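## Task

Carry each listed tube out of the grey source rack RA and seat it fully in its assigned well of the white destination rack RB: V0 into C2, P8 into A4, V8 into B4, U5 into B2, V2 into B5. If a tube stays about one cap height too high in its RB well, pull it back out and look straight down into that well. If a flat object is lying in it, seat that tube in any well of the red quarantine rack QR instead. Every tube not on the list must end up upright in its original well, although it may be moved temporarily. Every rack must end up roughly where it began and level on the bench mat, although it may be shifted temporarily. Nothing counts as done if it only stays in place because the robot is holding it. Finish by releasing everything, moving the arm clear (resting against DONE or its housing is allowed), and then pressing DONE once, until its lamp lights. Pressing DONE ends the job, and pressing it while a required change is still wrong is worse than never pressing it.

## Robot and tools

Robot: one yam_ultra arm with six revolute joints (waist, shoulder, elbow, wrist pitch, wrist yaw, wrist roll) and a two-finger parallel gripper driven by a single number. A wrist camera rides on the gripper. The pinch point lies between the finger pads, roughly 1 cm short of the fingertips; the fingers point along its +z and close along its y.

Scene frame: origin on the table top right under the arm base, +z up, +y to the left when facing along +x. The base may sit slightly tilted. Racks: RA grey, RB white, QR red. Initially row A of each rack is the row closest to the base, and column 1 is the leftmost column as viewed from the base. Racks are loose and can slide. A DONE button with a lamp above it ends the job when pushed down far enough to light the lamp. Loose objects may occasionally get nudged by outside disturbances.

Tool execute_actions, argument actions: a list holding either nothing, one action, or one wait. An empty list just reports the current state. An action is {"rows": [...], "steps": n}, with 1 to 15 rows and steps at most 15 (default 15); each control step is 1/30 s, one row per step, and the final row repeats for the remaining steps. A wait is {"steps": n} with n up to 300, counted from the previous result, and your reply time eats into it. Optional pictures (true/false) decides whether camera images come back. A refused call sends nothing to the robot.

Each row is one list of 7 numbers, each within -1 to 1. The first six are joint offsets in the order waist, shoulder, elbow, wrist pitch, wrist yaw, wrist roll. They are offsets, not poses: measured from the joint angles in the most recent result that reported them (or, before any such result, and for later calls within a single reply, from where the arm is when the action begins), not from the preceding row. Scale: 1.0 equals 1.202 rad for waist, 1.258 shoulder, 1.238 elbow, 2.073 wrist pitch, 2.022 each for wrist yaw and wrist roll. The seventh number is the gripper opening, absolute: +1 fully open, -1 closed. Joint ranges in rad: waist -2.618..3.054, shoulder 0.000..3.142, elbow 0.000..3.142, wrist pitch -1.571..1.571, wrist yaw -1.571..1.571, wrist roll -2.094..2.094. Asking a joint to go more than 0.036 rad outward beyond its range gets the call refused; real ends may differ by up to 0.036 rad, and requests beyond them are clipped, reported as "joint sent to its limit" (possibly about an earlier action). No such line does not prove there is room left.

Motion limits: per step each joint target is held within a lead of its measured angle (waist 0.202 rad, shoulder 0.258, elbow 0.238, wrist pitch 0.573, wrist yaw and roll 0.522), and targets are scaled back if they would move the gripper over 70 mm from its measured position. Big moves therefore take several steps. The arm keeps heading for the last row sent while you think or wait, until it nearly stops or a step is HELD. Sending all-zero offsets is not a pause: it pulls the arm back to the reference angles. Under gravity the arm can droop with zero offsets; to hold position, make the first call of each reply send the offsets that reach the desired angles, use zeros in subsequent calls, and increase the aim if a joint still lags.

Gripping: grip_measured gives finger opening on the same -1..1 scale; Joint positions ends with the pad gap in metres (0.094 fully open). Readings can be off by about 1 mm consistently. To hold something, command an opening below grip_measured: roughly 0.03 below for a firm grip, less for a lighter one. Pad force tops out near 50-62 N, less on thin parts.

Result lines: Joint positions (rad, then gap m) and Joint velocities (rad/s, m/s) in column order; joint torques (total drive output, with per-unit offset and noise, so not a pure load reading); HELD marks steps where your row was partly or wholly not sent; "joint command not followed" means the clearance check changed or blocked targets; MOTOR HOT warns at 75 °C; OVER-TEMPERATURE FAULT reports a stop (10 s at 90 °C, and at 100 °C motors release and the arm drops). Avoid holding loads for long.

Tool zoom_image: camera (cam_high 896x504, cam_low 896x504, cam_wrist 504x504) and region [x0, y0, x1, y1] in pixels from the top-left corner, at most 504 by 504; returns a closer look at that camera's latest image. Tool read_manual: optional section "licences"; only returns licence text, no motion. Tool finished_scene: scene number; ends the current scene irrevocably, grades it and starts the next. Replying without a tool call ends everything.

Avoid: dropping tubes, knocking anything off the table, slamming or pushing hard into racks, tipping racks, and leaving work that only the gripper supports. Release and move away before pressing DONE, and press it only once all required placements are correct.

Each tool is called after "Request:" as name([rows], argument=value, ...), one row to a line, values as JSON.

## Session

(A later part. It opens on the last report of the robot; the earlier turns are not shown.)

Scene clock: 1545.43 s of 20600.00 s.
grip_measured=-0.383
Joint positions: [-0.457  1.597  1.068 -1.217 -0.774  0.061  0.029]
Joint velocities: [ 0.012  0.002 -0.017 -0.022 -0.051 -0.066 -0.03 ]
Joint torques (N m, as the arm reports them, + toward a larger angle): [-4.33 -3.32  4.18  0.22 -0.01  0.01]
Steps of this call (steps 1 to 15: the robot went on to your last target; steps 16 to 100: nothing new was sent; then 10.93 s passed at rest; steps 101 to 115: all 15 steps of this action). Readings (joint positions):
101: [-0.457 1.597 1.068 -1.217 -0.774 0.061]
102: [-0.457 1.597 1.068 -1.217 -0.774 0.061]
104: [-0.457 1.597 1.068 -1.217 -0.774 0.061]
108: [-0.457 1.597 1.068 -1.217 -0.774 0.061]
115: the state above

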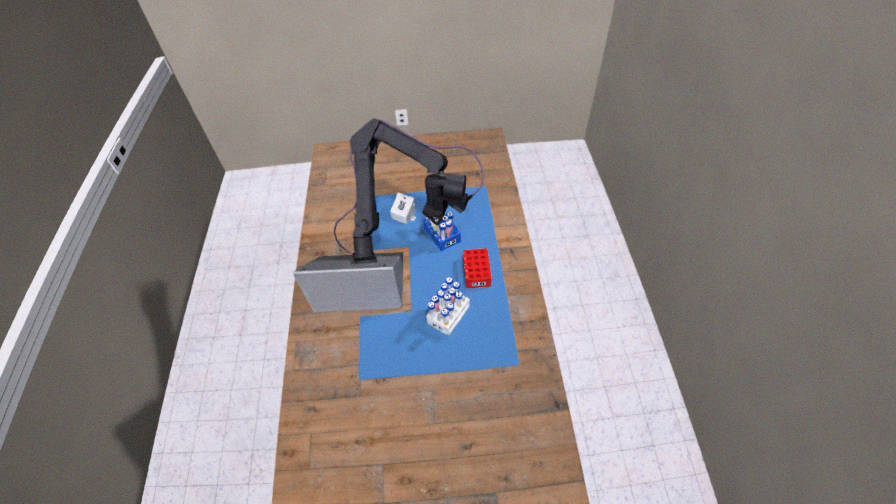

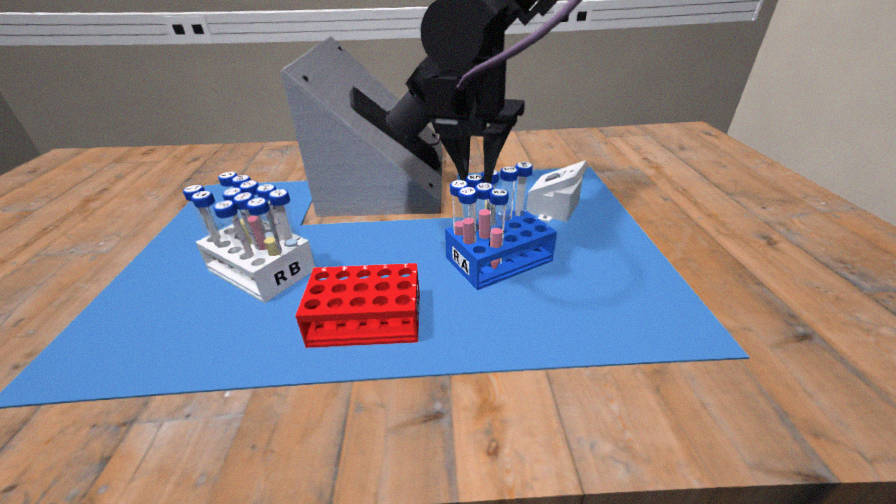

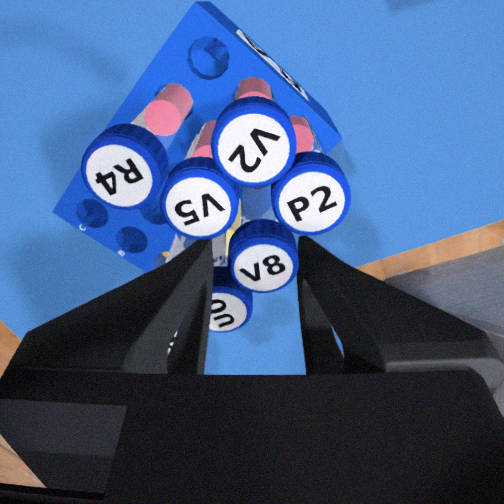

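Request:
execute_actions([
  {"rows":[[0,0,0,0,0,0,-0.43],[0,0,0,0,0,0,-0.46],[0,0,0,0,0,0,-0.49],[0,0,0,0,0,0,-0.51],[0,0,0,0,0,0,-0.525],[0,0,0,0,0,0,-0.535],[0,0,0,0,0,0,-0.545],[0,0,0,0,0,0,-0.555],[0,0,0,0,0,0,-0.565],[0,0,0,0,0,0,-0.575]],"steps":13},
])

Request:
execute_actions([
  {"rows":[[-0.003,0,0.005,-0.005,0.001,0,-0.575],[-0.008,0.001,0.012,-0.011,0.002,0,-0.575],[-0.014,0.003,0.019,-0.017,0.003,0,-0.575],[-0.020,0.005,0.025,-0.023,0.004,0,-0.575],[-0.025,0.006,0.031,-0.029,0.005,0,-0.575],[-0.031,0.008,0.038,-0.034,0.006,0,-0.575],[-0.036,0.010,0.044,-0.040,0.007,0,-0.575],[-0.042,0.011,0.050,-0.045,0.008,0,-0.575],[-0.047,0.013,0.056,-0.051,0.009,0,-0.575],[-0.052,0.014,0.063,-0.056,0.010,0,-0.575],[-0.058,0.016,0.069,-0.062,0.010,0,-0.575],[-0.063,0.017,0.075,-0.067,0.011,0,-0.575],[-0.069,0.019,0.082,-0.073,0.012,0,-0.575],[-0.074,0.021,0.088,-0.078,0.013,0,-0.575],[-0.079,0.022,0.094,-0.083,0.014,0,-0.575]]},
])

Request:
execute_actions([
  {"rows":[[-0.031,0.008,0.034,-0.029,0.007,0,-0.575],[-0.036,0.009,0.040,-0.034,0.008,0,-0.575],[-0.040,0.011,0.045,-0.039,0.009,0,-0.575],[-0.045,0.012,0.051,-0.044,0.009,0,-0.575],[-0.049,0.013,0.056,-0.049,0.010,0,-0.575],[-0.054,0.015,0.062,-0.054,0.011,0,-0.575],[-0.058,0.016,0.067,-0.059,0.011,0,-0.575],[-0.063,0.017,0.073,-0.064,0.012,0,-0.575],[-0.067,0.018,0.078,-0.068,0.013,0,-0.575],[-0.072,0.019,0.084,-0.073,0.013,0,-0.575],[-0.076,0.020,0.089,-0.077,0.014,0,-0.575],[-0.081,0.021,0.094,-0.081,0.014,0,-0.575],[-0.085,0.022,0.099,-0.084,0.015,0,-0.575],[-0.088,0.023,0.103,-0.086,0.015,0,-0.575],[-0.090,0.023,0.106,-0.087,0.015,0,-0.575]]},
], pictures=false)

Request:
execute_actions([
  {"steps":12},
])

Scene clock: 1573.37 s of 20600.00 s.
grip_measured=-0.553
Joint positions: [-0.457  1.597  1.068 -1.217 -0.774  0.061  0.021]
Joint velocities: [ 0.007 -0.007 -0.012 -0.007 -0.007 -0.022 -0.001]
Joint torques (N m, as the arm reports them, + toward a larger angle): [-4.32 -3.33  4.18  0.21 -0.01  0.01]
Steps of this call (steps 1 to 15: the robot went on to your last target; steps 16 to 90: nothing new was sent; then 24.50 s passed at rest; steps 91 to 103: all 13 steps of this action). Readings (joint positions):
91: [-0.457 1.597 1.068 -1.217 -0.774 0.061]
92: [-0.457 1.597 1.068 -1.217 -0.774 0.061]
94: [-0.457 1.597 1.068 -1.217 -0.774 0.061]
98: [-0.457 1.597 1.068 -1.217 -0.774 0.061]
103: the state above

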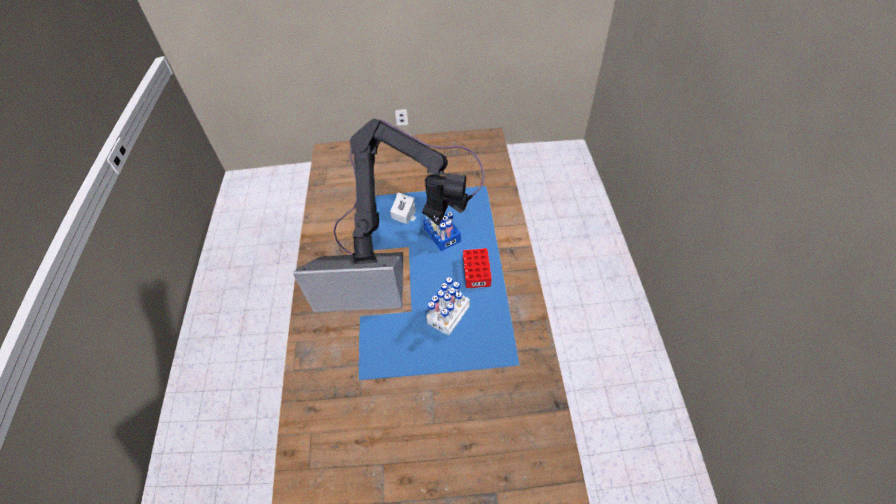

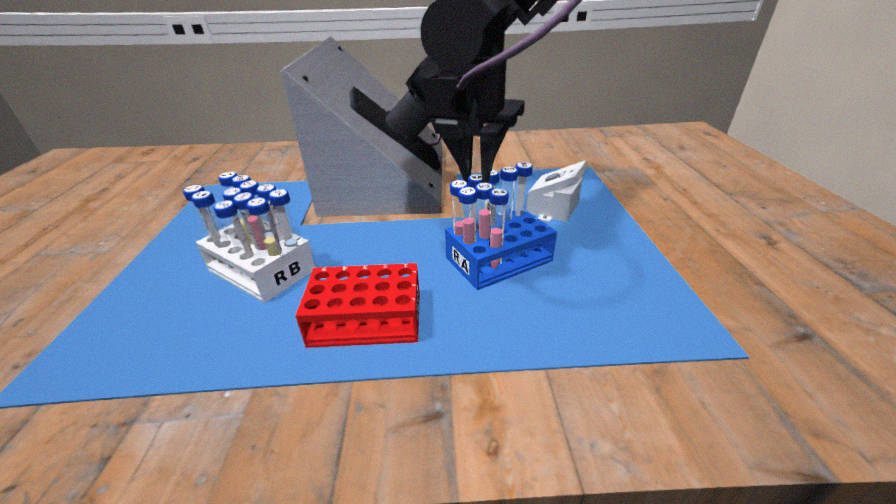

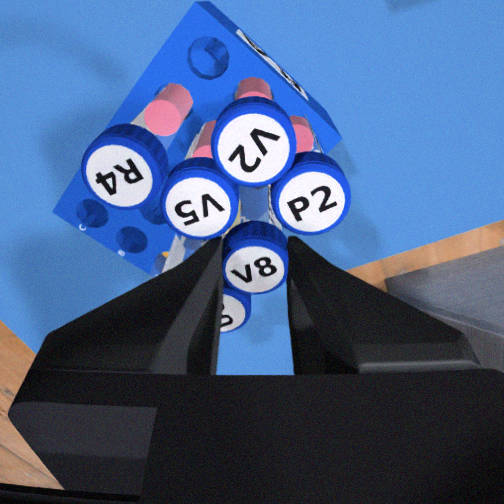

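Scene clock: 1573.87 s of 20600.00 s.
grip_measured=-0.553
Joint positions: [-0.521  1.612  1.147 -1.334 -0.761  0.061  0.021]
Joint velocities: [-0.183  0.081  0.208 -0.315 -0.066  0.037 -0.001]
Joint torques (N m, as the arm reports them, + toward a larger angle): [-6.1  -2.59  5.86  0.18  0.07  0.01]
Steps of this call (steps 1 to 15: all 15 steps of this action). Readings (joint positions):
1: [-0.457 1.597 1.068 -1.217 -0.774 0.061]
2: [-0.457 1.597 1.068 -1.218 -0.774 0.061]
4: [-0.457 1.597 1.068 -1.225 -0.774 0.061]
8: [-0.474 1.600 1.091 -1.256 -0.771 0.061]
15: the state above

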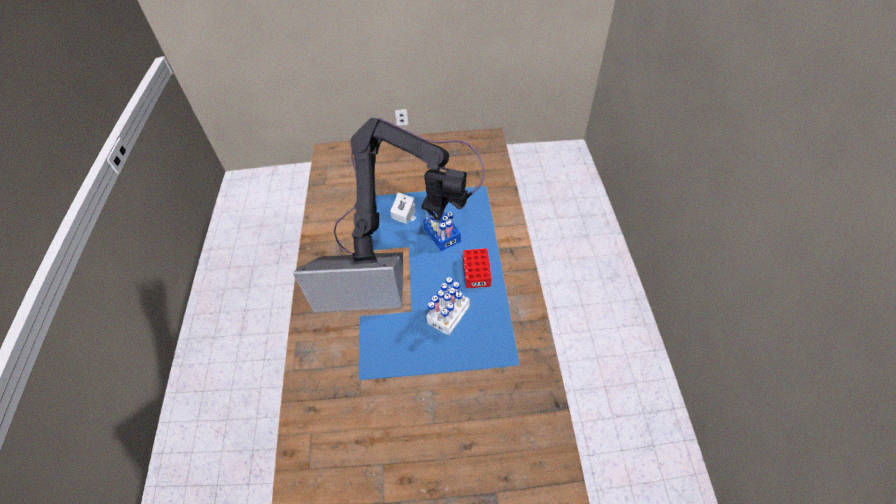

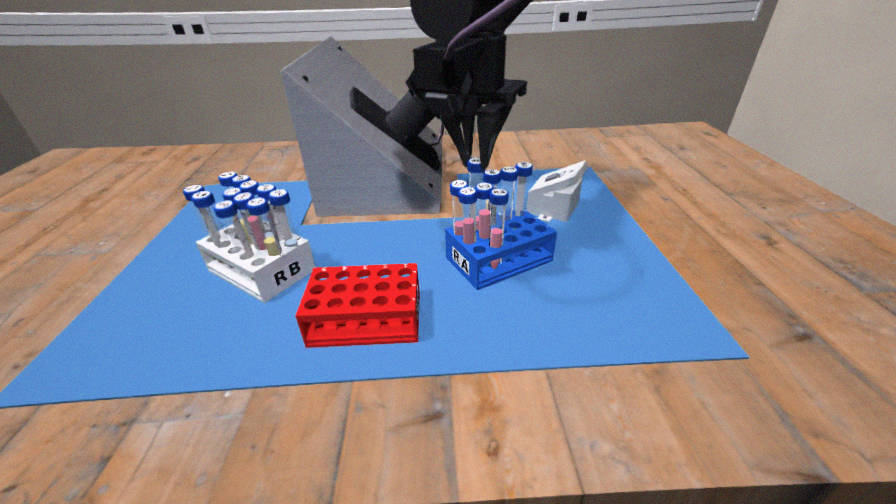

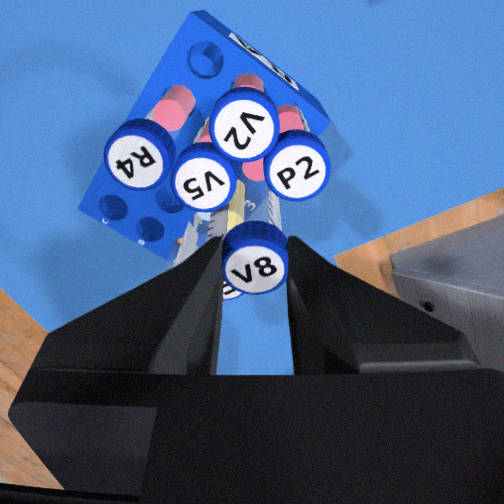

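Scene clock: 1574.37 s of 20600.00 s.
grip_measured=-0.553
Joint positions: [-0.603  1.63   1.245 -1.475 -0.743  0.061  0.021]
Joint velocities: [-0.115  0.022  0.149 -0.168 -0.051  0.081 -0.001]
Joint torques (N m, as the arm reports them, + toward a larger angle): [-5.82 -2.25  6.01  0.13  0.1   0.01]
Steps of this call (steps 1 to 15: all 15 steps of this action). Readings (joint positions):
1: [-0.527 1.613 1.153 -1.344 -0.760 0.061]
2: [-0.533 1.614 1.160 -1.353 -0.759 0.061]
4: [-0.545 1.616 1.173 -1.373 -0.757 0.061]
8: [-0.567 1.621 1.201 -1.413 -0.752 0.061]
15: the state above

Scene clock: 1574.77 s of 20600.00 s.
grip_measured=-0.553
Joint positions: [-0.61   1.63   1.254 -1.502 -0.74   0.061  0.021]
Joint velocities: [-0.007  0.012 -0.012 -0.007 -0.022 -0.022 -0.   ]
Joint torques (N m, as the arm reports them, + toward a larger angle): [-5.83 -1.97  5.87  0.16  0.08  0.01]
Steps of this call (steps 1 to 12: the robot went on to your last target). Readings (joint positions):
1: [-0.607 1.630 1.250 -1.480 -0.742 0.061]
2: [-0.609 1.630 1.252 -1.484 -0.742 0.061]
4: [-0.610 1.630 1.254 -1.491 -0.741 0.061]
8: [-0.610 1.630 1.254 -1.499 -0.740 0.061]
12: the state above

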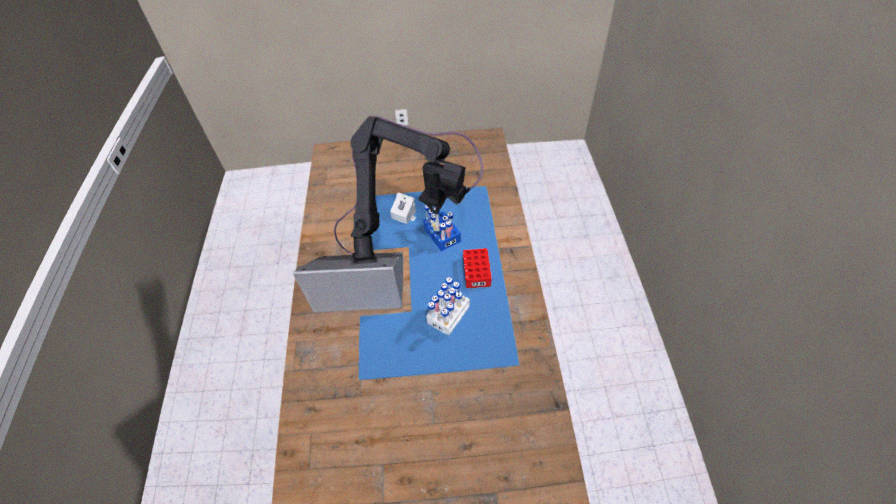

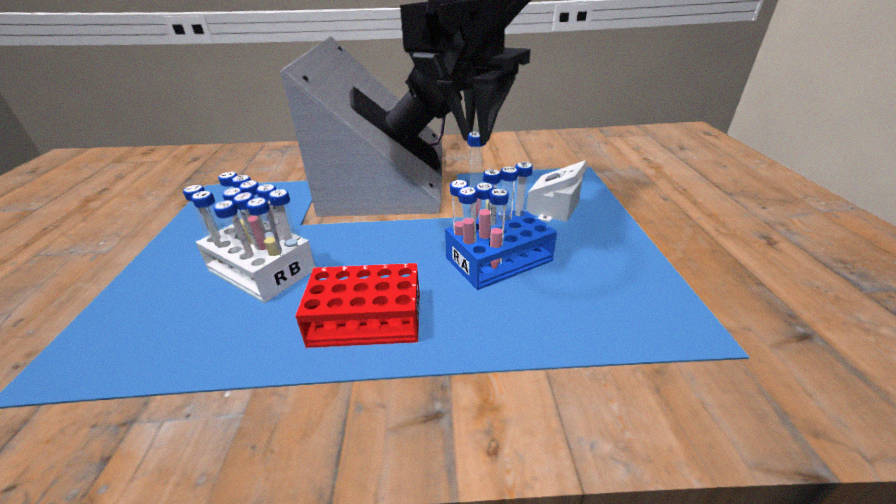

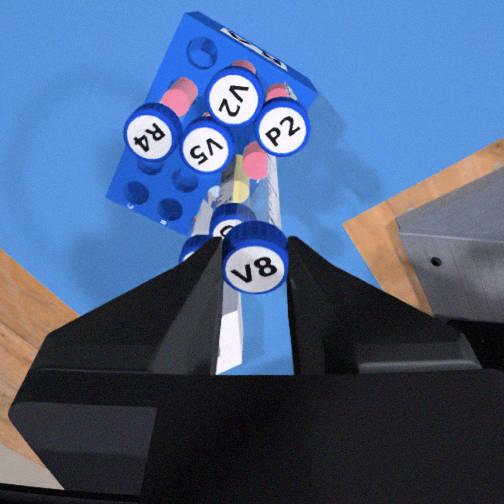

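Request:
execute_actions([
  {"rows":[[-0.012,-0.008,-0.008,-0.002,0.003,0,-0.58],[-0.023,-0.016,-0.018,-0.004,0.006,0,-0.585],[-0.034,-0.022,-0.029,-0.006,0.009,0,-0.585],[-0.045,-0.027,-0.041,-0.008,0.012,0,-0.585],[-0.056,-0.032,-0.053,-0.009,0.015,0,-0.585],[-0.067,-0.037,-0.065,-0.010,0.018,0,-0.585],[-0.078,-0.042,-0.077,-0.011,0.021,0,-0.585],[-0.087,-0.046,-0.087,-0.012,0.023,0.004,-0.585],[-0.094,-0.049,-0.094,-0.012,0.024,0.008,-0.585],[-0.098,-0.051,-0.099,-0.012,0.024,0.012,-0.585]],"steps":12},
])

Request:
execute_actions([
  {"rows":[[-0.018,0.003,0.004,0.001,0.008,0.012,-0.585],[-0.025,0.012,0.014,0.004,0.010,0.018,-0.585],[-0.034,0.028,0.028,0.007,0.013,0.026,-0.585],[-0.045,0.047,0.040,0.010,0.016,0.035,-0.585],[-0.056,0.067,0.049,0.013,0.019,0.044,-0.585],[-0.068,0.086,0.058,0.016,0.022,0.053,-0.585],[-0.081,0.106,0.067,0.018,0.026,0.063,-0.585],[-0.093,0.125,0.076,0.021,0.030,0.073,-0.585],[-0.105,0.144,0.084,0.024,0.034,0.083,-0.585],[-0.118,0.164,0.093,0.026,0.038,0.093,-0.585],[-0.130,0.183,0.102,0.029,0.042,0.103,-0.585],[-0.142,0.202,0.111,0.031,0.046,0.114,-0.585],[-0.155,0.222,0.120,0.034,0.050,0.124,-0.585],[-0.166,0.240,0.128,0.036,0.053,0.134,-0.585],[-0.178,0.258,0.137,0.039,0.057,0.144,-0.585]]},
], pictures=false)

Request:
execute_actions([
  {"rows":[[-0.048,0.052,0.044,0.016,0.020,0.054,-0.585],[-0.059,0.069,0.052,0.019,0.023,0.064,-0.585],[-0.070,0.087,0.060,0.021,0.027,0.073,-0.585],[-0.081,0.104,0.068,0.023,0.030,0.082,-0.585],[-0.092,0.121,0.076,0.026,0.034,0.092,-0.585],[-0.103,0.138,0.083,0.028,0.037,0.101,-0.585],[-0.114,0.155,0.091,0.030,0.041,0.110,-0.585],[-0.125,0.172,0.099,0.033,0.044,0.120,-0.585],[-0.136,0.190,0.107,0.035,0.048,0.129,-0.585],[-0.147,0.207,0.115,0.037,0.051,0.138,-0.585],[-0.158,0.224,0.123,0.040,0.055,0.148,-0.585],[-0.169,0.241,0.131,0.042,0.058,0.157,-0.585],[-0.180,0.258,0.139,0.044,0.062,0.166,-0.585],[-0.191,0.275,0.147,0.047,0.065,0.176,-0.585],[-0.202,0.293,0.155,0.049,0.069,0.185,-0.585]]},
], pictures=false)

Request:
execute_actions([
  {"rows":[[-0.049,0.053,0.044,0.017,0.020,0.055,-0.585],[-0.062,0.072,0.053,0.019,0.024,0.066,-0.585],[-0.074,0.091,0.062,0.022,0.028,0.076,-0.585],[-0.086,0.110,0.071,0.024,0.032,0.087,-0.585],[-0.099,0.130,0.080,0.027,0.036,0.097,-0.585],[-0.111,0.149,0.089,0.030,0.040,0.108,-0.585],[-0.123,0.168,0.098,0.032,0.044,0.118,-0.585],[-0.136,0.188,0.107,0.035,0.048,0.129,-0.585],[-0.148,0.207,0.116,0.038,0.052,0.139,-0.585],[-0.161,0.226,0.125,0.040,0.056,0.150,-0.585],[-0.172,0.244,0.133,0.043,0.059,0.160,-0.585],[-0.182,0.260,0.140,0.045,0.062,0.168,-0.585],[-0.190,0.273,0.146,0.046,0.065,0.175,-0.585],[-0.196,0.283,0.151,0.048,0.067,0.181,-0.585],[-0.200,0.290,0.155,0.049,0.069,0.185,-0.585]]},
], pictures=false)

Request:
execute_actions([
  {"steps":10},
])

Scene clock: 1673.03 s of 20600.00 s.
grip_measured=-0.553
Joint positions: [-0.71   1.587  1.145 -1.516 -0.706  0.071  0.021]
Joint velocities: [-0.085 -0.017 -0.11  -0.081  0.095  0.095  0.001]
Joint torques (N m, as the arm reports them, + toward a larger angle): [-4.86 -3.47  3.91  0.22  0.03  0.06]
Steps of this call (steps 1 to 30: the robot went on to your last target; steps 31 to 90: nothing new was sent; then 94.87 s passed at rest; steps 91 to 102: all 12 steps of this action). Readings (joint positions):
91: [-0.610 1.630 1.254 -1.503 -0.740 0.061]
92: [-0.610 1.630 1.254 -1.503 -0.740 0.061]
94: [-0.620 1.625 1.242 -1.503 -0.739 0.061]
98: [-0.673 1.600 1.184 -1.507 -0.723 0.061]
102: the state above

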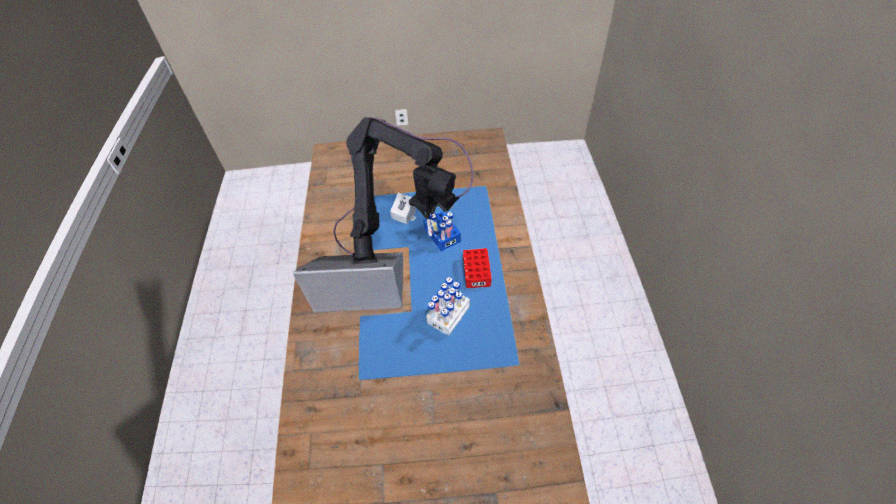

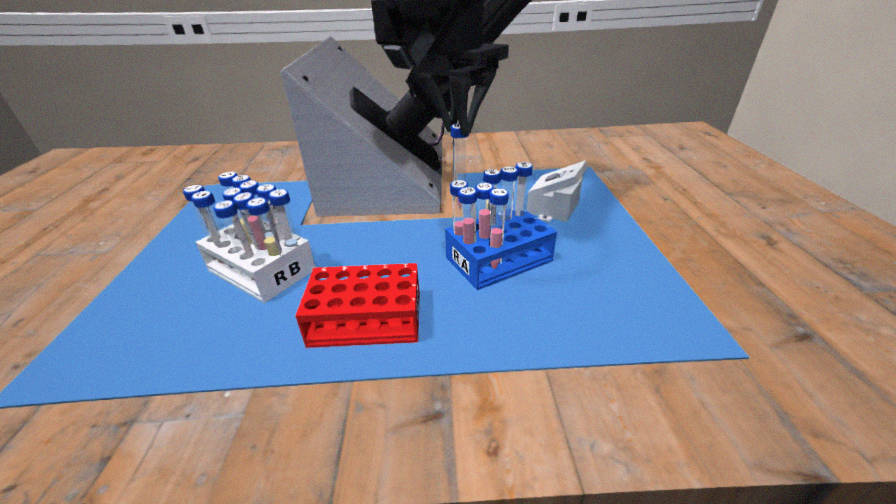

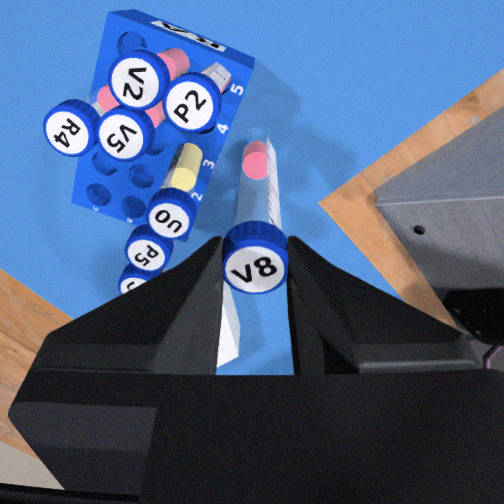

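Scene clock: 1673.53 s of 20600.00 s.
grip_measured=-0.553
Joint positions: [-0.88   1.867  1.271 -1.468 -0.632  0.275  0.021]
Joint velocities: [-0.393  0.681  0.3    0.125  0.081  0.535  0.   ]
Joint torques (N m, as the arm reports them, + toward a larger angle): [-6.26 -2.91  6.25  0.38  0.11  0.04]
Steps of this call (steps 1 to 15: all 15 steps of this action). Readings (joint positions):
1: [-0.712 1.587 1.144 -1.517 -0.703 0.075]
2: [-0.713 1.587 1.144 -1.517 -0.702 0.080]
4: [-0.723 1.600 1.152 -1.518 -0.698 0.095]
8: [-0.774 1.687 1.199 -1.508 -0.682 0.148]
15: the state above

Scene clock: 1674.03 s of 20600.00 s.
grip_measured=-0.553
Joint positions: [-1.08   2.191  1.422 -1.397 -0.535  0.564  0.021]
Joint velocities: [-0.383  0.623  0.315  0.095  0.212  0.549 -0.001]
Joint torques (N m, as the arm reports them, + toward a larger angle): [-6.52 -4.71  6.57  0.44  0.14  0.05]
Steps of this call (steps 1 to 15: all 15 steps of this action). Readings (joint positions):
1: [-0.894 1.890 1.282 -1.463 -0.626 0.295]
2: [-0.908 1.912 1.293 -1.458 -0.620 0.314]
4: [-0.935 1.955 1.314 -1.449 -0.608 0.354]
8: [-0.987 2.039 1.354 -1.431 -0.583 0.431]
15: the state above

Scene clock: 1674.53 s of 20600.00 s.
grip_measured=-0.553
Joint positions: [-1.297  2.535  1.577 -1.316 -0.431  0.866  0.021]
Joint velocities: [-0.3    0.486  0.149  0.11   0.212  0.462 -0.001]
Joint torques (N m, as the arm reports them, + toward a larger angle): [-4.48 -8.05  7.2   0.25  0.04  0.03]
Steps of this call (steps 1 to 15: all 15 steps of this action). Readings (joint positions):
1: [-1.093 2.213 1.433 -1.393 -0.529 0.583]
2: [-1.107 2.236 1.444 -1.389 -0.524 0.604]
4: [-1.137 2.282 1.467 -1.379 -0.512 0.646]
8: [-1.198 2.378 1.513 -1.357 -0.483 0.729]
15: the state above

Scene clock: 1674.87 s of 20600.00 s.
grip_measured=-0.553
Joint positions: [-1.316  2.563  1.588 -1.303 -0.409  0.926  0.021]
Joint velocities: [-0.017  0.007  0.012 -0.037 -0.022  0.022 -0.002]
Joint torques (N m, as the arm reports them, + toward a larger angle): [-4.34 -8.21  7.04  0.34  0.14  0.04]
Steps of this call (steps 1 to 10: the robot went on to your last target). Readings (joint positions):
1: [-1.306 2.549 1.581 -1.311 -0.425 0.880]
2: [-1.312 2.557 1.582 -1.307 -0.420 0.890]
4: [-1.316 2.563 1.582 -1.304 -0.412 0.906]
8: [-1.316 2.563 1.586 -1.303 -0.409 0.922]
10: the state above

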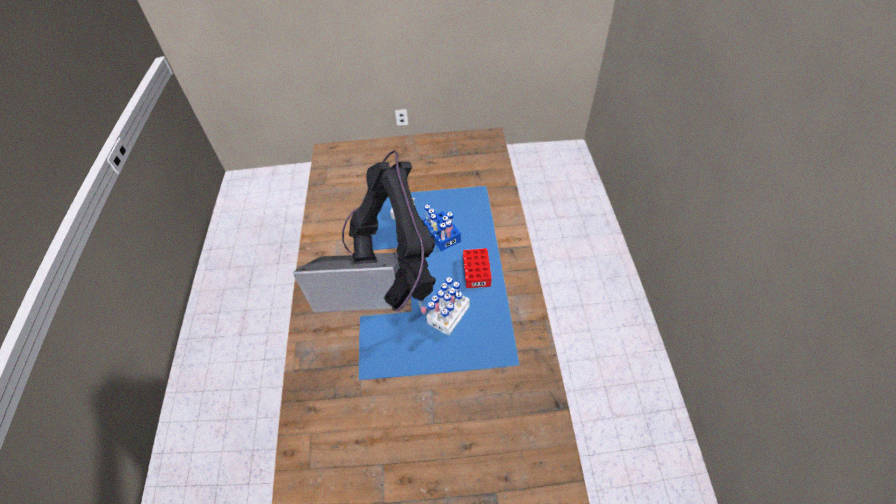

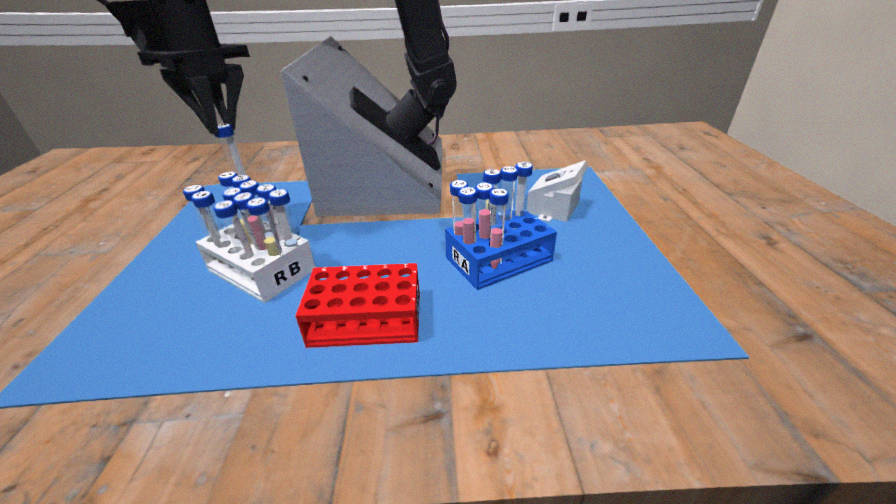

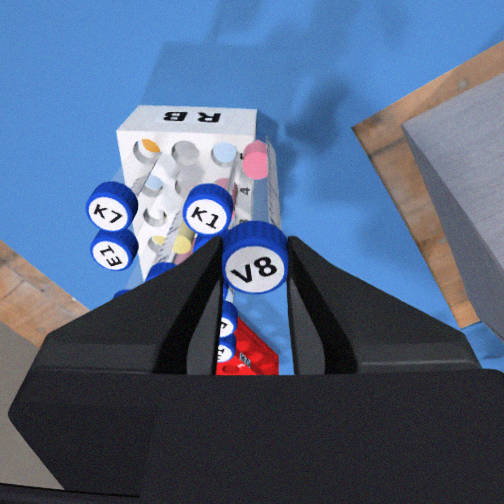

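Request:
execute_actions(actions=[])

Scene clock: 1714.20 s of 20600.00 s.
grip_measured=-0.553
Joint positions: [-1.316  2.563  1.588 -1.303 -0.408  0.933  0.021]
Joint velocities: [-0.002 -0.012 -0.002 -0.007  0.037  0.022 -0.   ]
Joint torques (N m, as the arm reports them, + toward a larger angle): [-4.32 -8.2   7.11  0.33  0.1   0.06]
Steps of this call (steps 1 to 30: the robot went on to your last target; steps 31 to 90: nothing new was sent; then 36.33 s passed at rest). Readings (joint positions):
1: [-1.316 2.563 1.588 -1.303 -0.409 0.927]
2: [-1.316 2.563 1.588 -1.303 -0.409 0.928]
4: [-1.316 2.563 1.588 -1.303 -0.409 0.930]
8: [-1.316 2.563 1.588 -1.303 -0.408 0.932]
90: the state above
The arm was judged still, so your last target was given up. Only a new action makes it travel on or press farther. Fingers that are still opening or closing keep moving.

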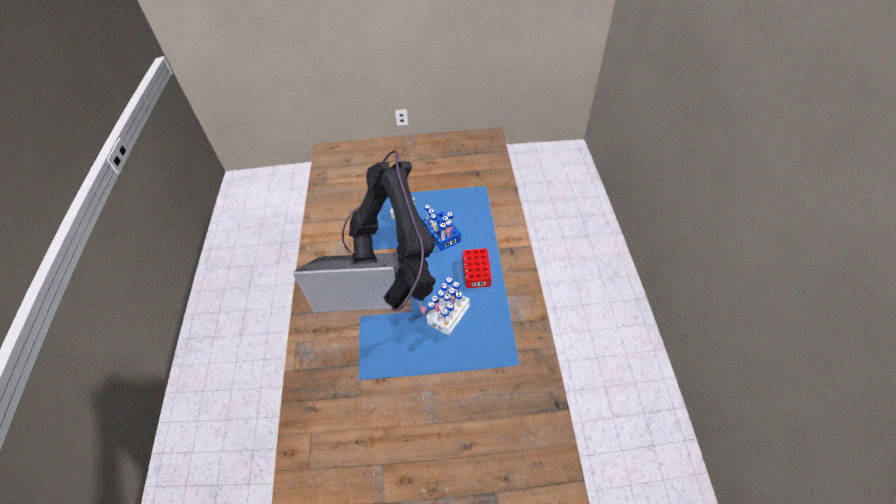

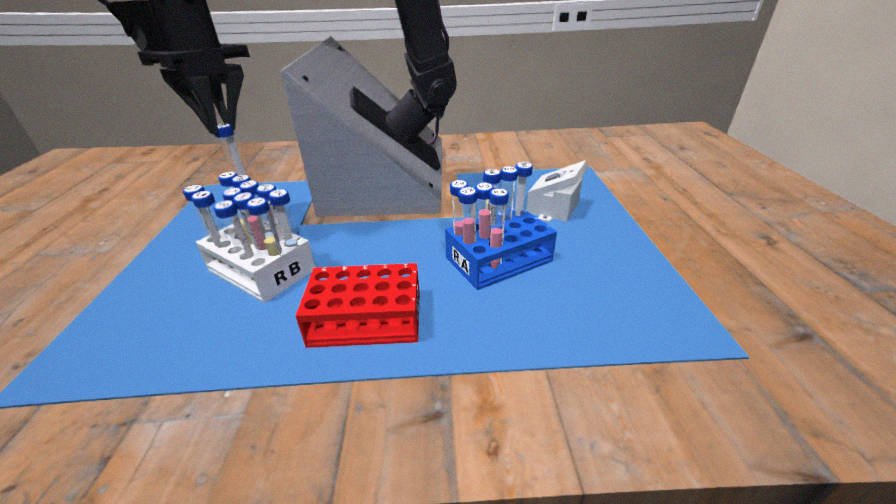

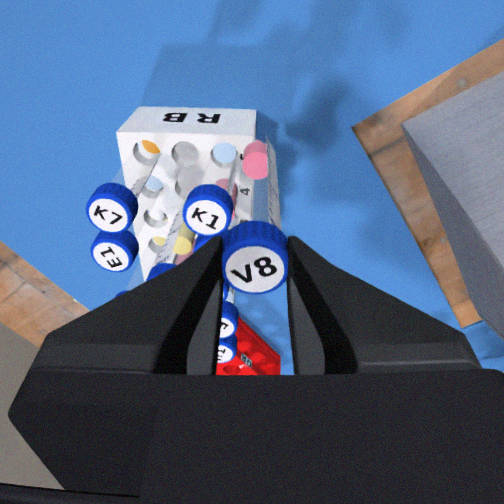

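Request:
execute_actions([
  {"rows":[[-0.001,0.009,0.018,-0.003,0.004,0.005,-0.585],[-0.002,0.018,0.032,-0.006,0.008,0.01,-0.585],[-0.003,0.027,0.045,-0.008,0.012,0.016,-0.585],[-0.004,0.036,0.058,-0.011,0.015,0.021,-0.585],[-0.005,0.045,0.07,-0.013,0.018,0.026,-0.585],[-0.006,0.054,0.083,-0.015,0.021,0.031,-0.585],[-0.007,0.063,0.095,-0.017,0.023,0.036,-0.585],[-0.008,0.072,0.108,-0.019,0.025,0.041,-0.585],[-0.009,0.081,0.12,-0.021,0.026,0.046,-0.585],[-0.01,0.09,0.132,-0.023,0.026,0.051,-0.585],[-0.011,0.098,0.143,-0.025,0.026,0.056,-0.585],[-0.012,0.104,0.152,-0.0256,0.026,0.06,-0.585],[-0.0125,0.107,0.157,-0.0256,0.026,0.061,-0.585]],"steps":15},
], pictures=false)

Request:
execute_actions([
  {"steps":15},
], pictures=false)

Scene clock: 1760.10 s of 20600.00 s.
grip_measured=-0.553
Joint positions: [-1.316  2.693  1.753 -1.331 -0.373  1.03   0.021]
Joint velocities: [ 0.002  0.085  0.076  0.037 -0.007  0.051 -0.   ]
Joint torques (N m, as the arm reports them, + toward a larger angle): [-5.34 -8.9   7.13  0.03  0.13  0.06]
Steps of this call (steps 1 to 90: nothing new was sent; then 42.40 s passed at rest; steps 91 to 105: all 15 steps of this action). Readings (joint positions):
91: [-1.316 2.563 1.588 -1.303 -0.408 0.934]
92: [-1.316 2.565 1.591 -1.305 -0.407 0.936]
94: [-1.316 2.579 1.611 -1.312 -0.403 0.946]
98: [-1.316 2.627 1.671 -1.320 -0.388 0.975]
105: the state above

Scene clock: 1760.60 s of 20600.00 s.
grip_measured=-0.553
Joint positions: [-1.316  2.694  1.757 -1.342 -0.369  1.05   0.021]
Joint velocities: [-0.017  0.002  0.007 -0.022  0.022  0.022  0.001]
Joint torques (N m, as the arm reports them, + toward a larger angle): [-5.34 -8.41  7.14  0.12  0.12  0.06]
Steps of this call (steps 1 to 15: the robot went on to your last target). Readings (joint positions):
1: [-1.316 2.694 1.755 -1.331 -0.372 1.034]
2: [-1.316 2.694 1.755 -1.333 -0.371 1.038]
4: [-1.316 2.694 1.756 -1.336 -0.370 1.042]
8: [-1.316 2.694 1.757 -1.340 -0.370 1.047]
15: the state above

Request:
execute_actions([
  {"rows":[[0.003,0.003,0.016,-0.004,-0.003,0,-0.585],[0.007,0.008,0.028,-0.008,-0.006,0,-0.585],[0.011,0.013,0.04,-0.012,-0.008,0,-0.585],[0.015,0.018,0.052,-0.016,-0.011,0,-0.585],[0.019,0.023,0.064,-0.019,-0.013,0,-0.585],[0.023,0.028,0.076,-0.022,-0.015,0,-0.585],[0.027,0.033,0.087,-0.025,-0.017,0,-0.585],[0.03,0.038,0.097,-0.027,-0.0185,0,-0.585],[0.033,0.042,0.106,-0.028,-0.0185,0,-0.585],[0.035,0.045,0.112,-0.028,-0.0185,0,-0.585]],"steps":15},
], pictures=false)

Request:
execute_actions([
  {"steps":15},
])

Scene clock: 1775.43 s of 20600.00 s.
grip_measured=-0.553
Joint positions: [-1.269  2.743  1.87  -1.378 -0.402  1.051  0.021]
Joint velocities: [-0.007  0.002  0.012 -0.066 -0.051 -0.007  0.   ]
Joint torques (N m, as the arm reports them, + toward a larger angle): [-4.91 -8.43  6.95  0.14 -0.05  0.  ]
Steps of this call (steps 1 to 15: the robot went on to your last target; steps 16 to 90: nothing new was sent; then 11.33 s passed at rest; steps 91 to 105: all 15 steps of this action). Readings (joint positions):
91: [-1.316 2.694 1.757 -1.342 -0.370 1.051]
92: [-1.315 2.694 1.757 -1.343 -0.370 1.051]
94: [-1.312 2.701 1.771 -1.352 -0.374 1.051]
98: [-1.295 2.726 1.828 -1.367 -0.387 1.051]
105: the state above

Scene clock: 1775.93 s of 20600.00 s.
grip_measured=-0.553
Joint positions: [-1.269  2.745  1.87  -1.386 -0.403  1.051  0.021]
Joint velocities: [-0.027 -0.012  0.007 -0.037  0.037 -0.081 -0.   ]
Joint torques (N m, as the arm reports them, + toward a larger angle): [-4.97 -8.53  6.98  0.14 -0.06  0.01]
Steps of this call (steps 1 to 15: the robot went on to your last target). Readings (joint positions):
1: [-1.269 2.743 1.870 -1.380 -0.403 1.051]
2: [-1.269 2.744 1.870 -1.381 -0.403 1.051]
4: [-1.269 2.744 1.870 -1.383 -0.403 1.051]
8: [-1.269 2.745 1.870 -1.385 -0.403 1.051]
15: the state above
The arm was judged still, so your last target was given up. Only a new action makes it travel on or press farther. Fingers that are still opening or closing keep moving.

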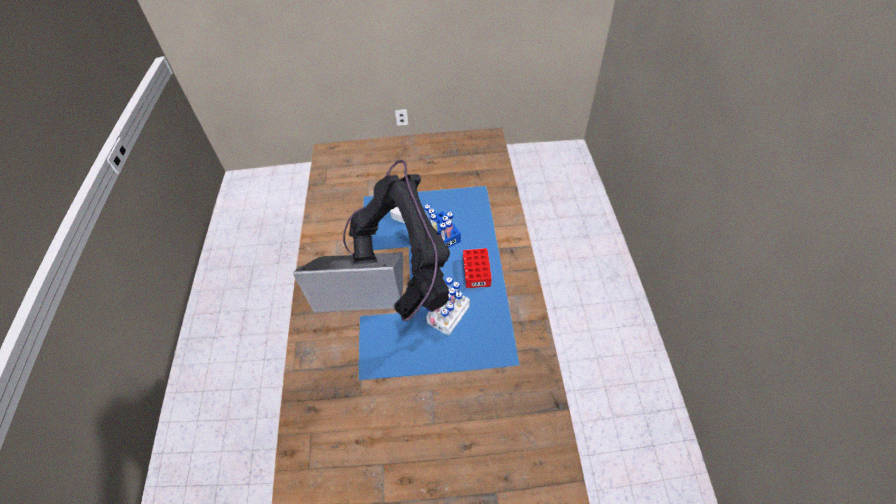

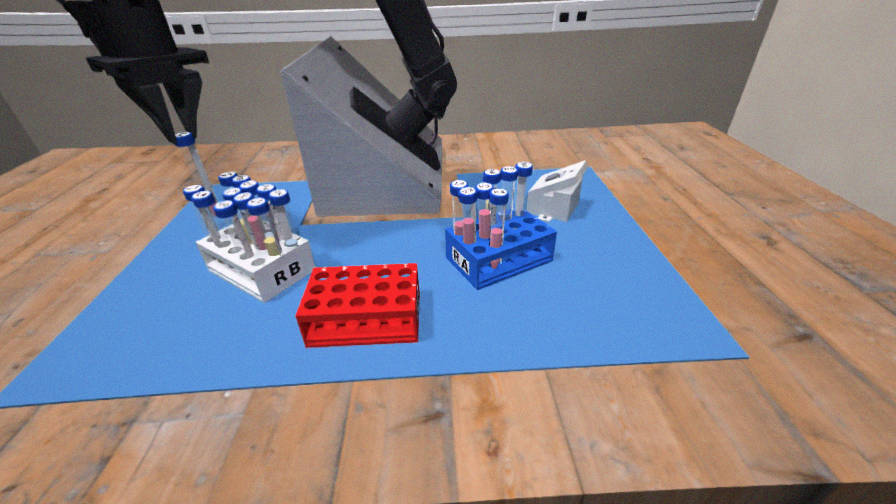

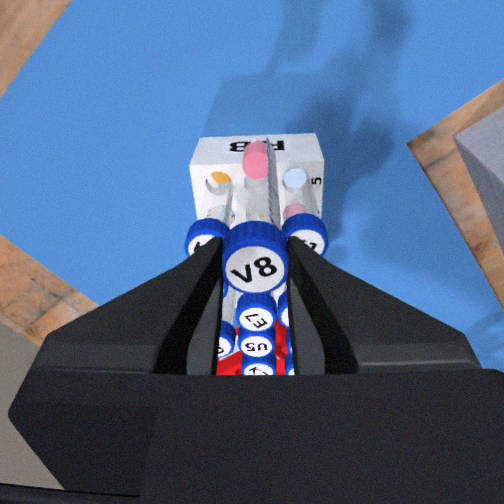

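Request:
execute_actions([
  {"rows":[[0.003,-0.016,-0.01,0,-0.008,0.008,-0.585],[0.008,-0.023,-0.016,0.001,-0.011,0.013,-0.585],[0.015,-0.03,-0.022,0.001,-0.014,0.018,-0.585],[0.022,-0.038,-0.028,0.002,-0.017,0.023,-0.585],[0.029,-0.046,-0.034,0.002,-0.02,0.027,-0.585],[0.036,-0.054,-0.04,0.003,-0.023,0.031,-0.585],[0.043,-0.062,-0.046,0.003,-0.026,0.035,-0.585],[0.05,-0.07,-0.052,0.004,-0.029,0.039,-0.585],[0.057,-0.078,-0.058,0.004,-0.032,0.043,-0.585],[0.064,-0.085,-0.064,0.005,-0.035,0.047,-0.585],[0.071,-0.092,-0.07,0.005,-0.0366,0.0495,-0.585],[0.078,-0.099,-0.075,0.005,-0.0366,0.0495,-0.585],[0.083,-0.104,-0.079,0.005,-0.0366,0.0495,-0.585],[0.0865,-0.107,-0.081,0.005,-0.0366,0.0495,-0.585]],"steps":15},
], pictures=false)

Request:
execute_actions([
  {"steps":15},
])

Request:
zoom_image(camera="cam_wrist", region=[150, 40, 350, 240])

Scene clock: 1791.13 s of 20600.00 s.
grip_measured=-0.553
Joint positions: [-1.165  2.63   1.789 -1.383 -0.467  1.133  0.021]
Joint velocities: [ 0.188 -0.173 -0.081 -0.022 -0.022  0.095  0.001]
Joint torques (N m, as the arm reports them, + toward a larger angle): [-6.36 -8.99  4.02  0.3  -0.01  0.07]
Steps of this call (steps 1 to 90: nothing new was sent; then 11.70 s passed at rest; steps 91 to 105: all 15 steps of this action). Readings (joint positions):
91: [-1.269 2.745 1.870 -1.386 -0.405 1.052]
92: [-1.269 2.744 1.870 -1.386 -0.408 1.056]
94: [-1.265 2.736 1.859 -1.384 -0.414 1.066]
98: [-1.234 2.701 1.828 -1.384 -0.432 1.094]
105: the state above

Scene clock: 1791.63 s of 20600.00 s.
grip_measured=-0.553
Joint positions: [-1.155  2.624  1.782 -1.383 -0.475  1.145  0.021]
Joint velocities: [ 0.002  0.007 -0.002 -0.022 -0.022 -0.007  0.001]
Joint torques (N m, as the arm reports them, + toward a larger angle): [-6.1  -9.15  4.26  0.32 -0.05  0.07]
Steps of this call (steps 1 to 15: the robot went on to your last target). Readings (joint positions):
1: [-1.159 2.627 1.787 -1.383 -0.469 1.136]
2: [-1.156 2.624 1.787 -1.383 -0.472 1.138]
4: [-1.155 2.624 1.786 -1.383 -0.474 1.141]
8: [-1.155 2.624 1.783 -1.383 -0.475 1.144]
15: the state above

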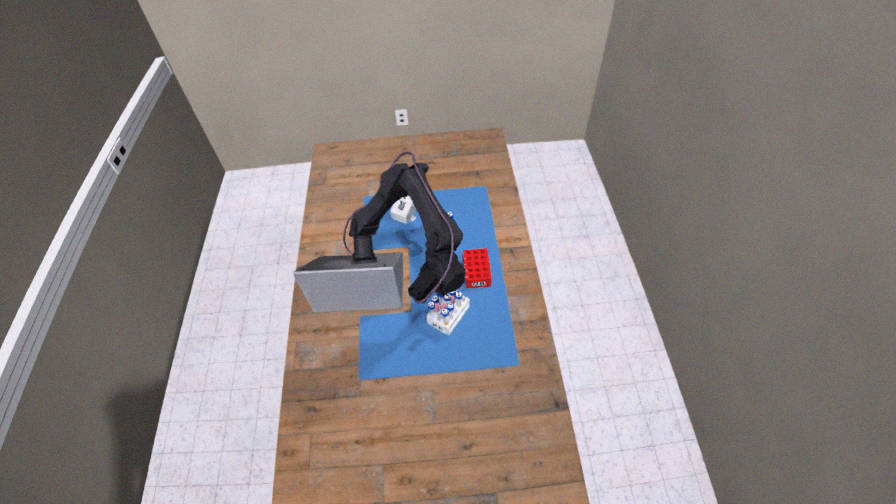

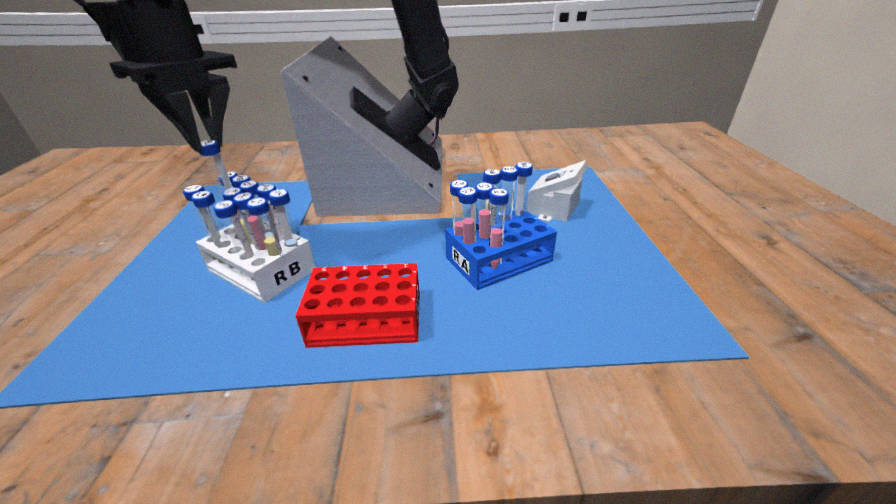

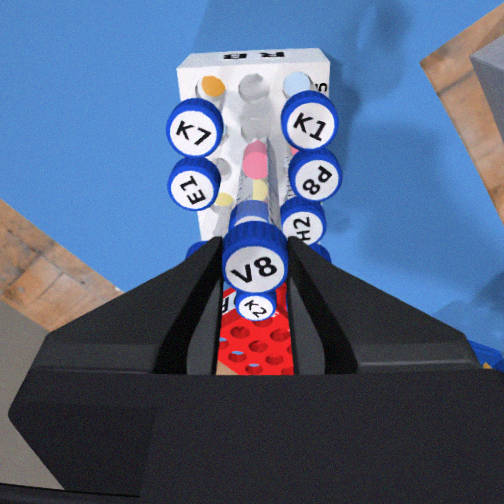

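Region (150, 40, 350, 240) of cam_wrist's 504x504 image, scaled by 2.520, with more detail than that image has.

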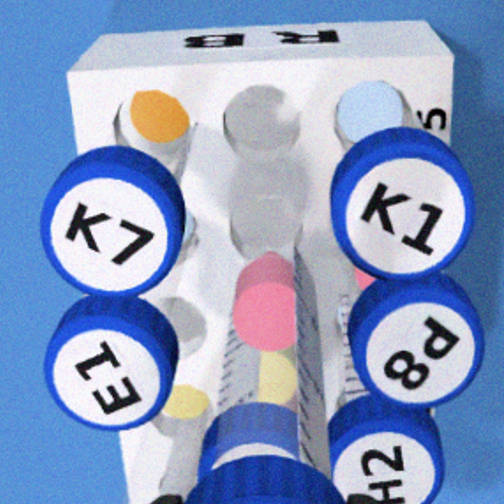

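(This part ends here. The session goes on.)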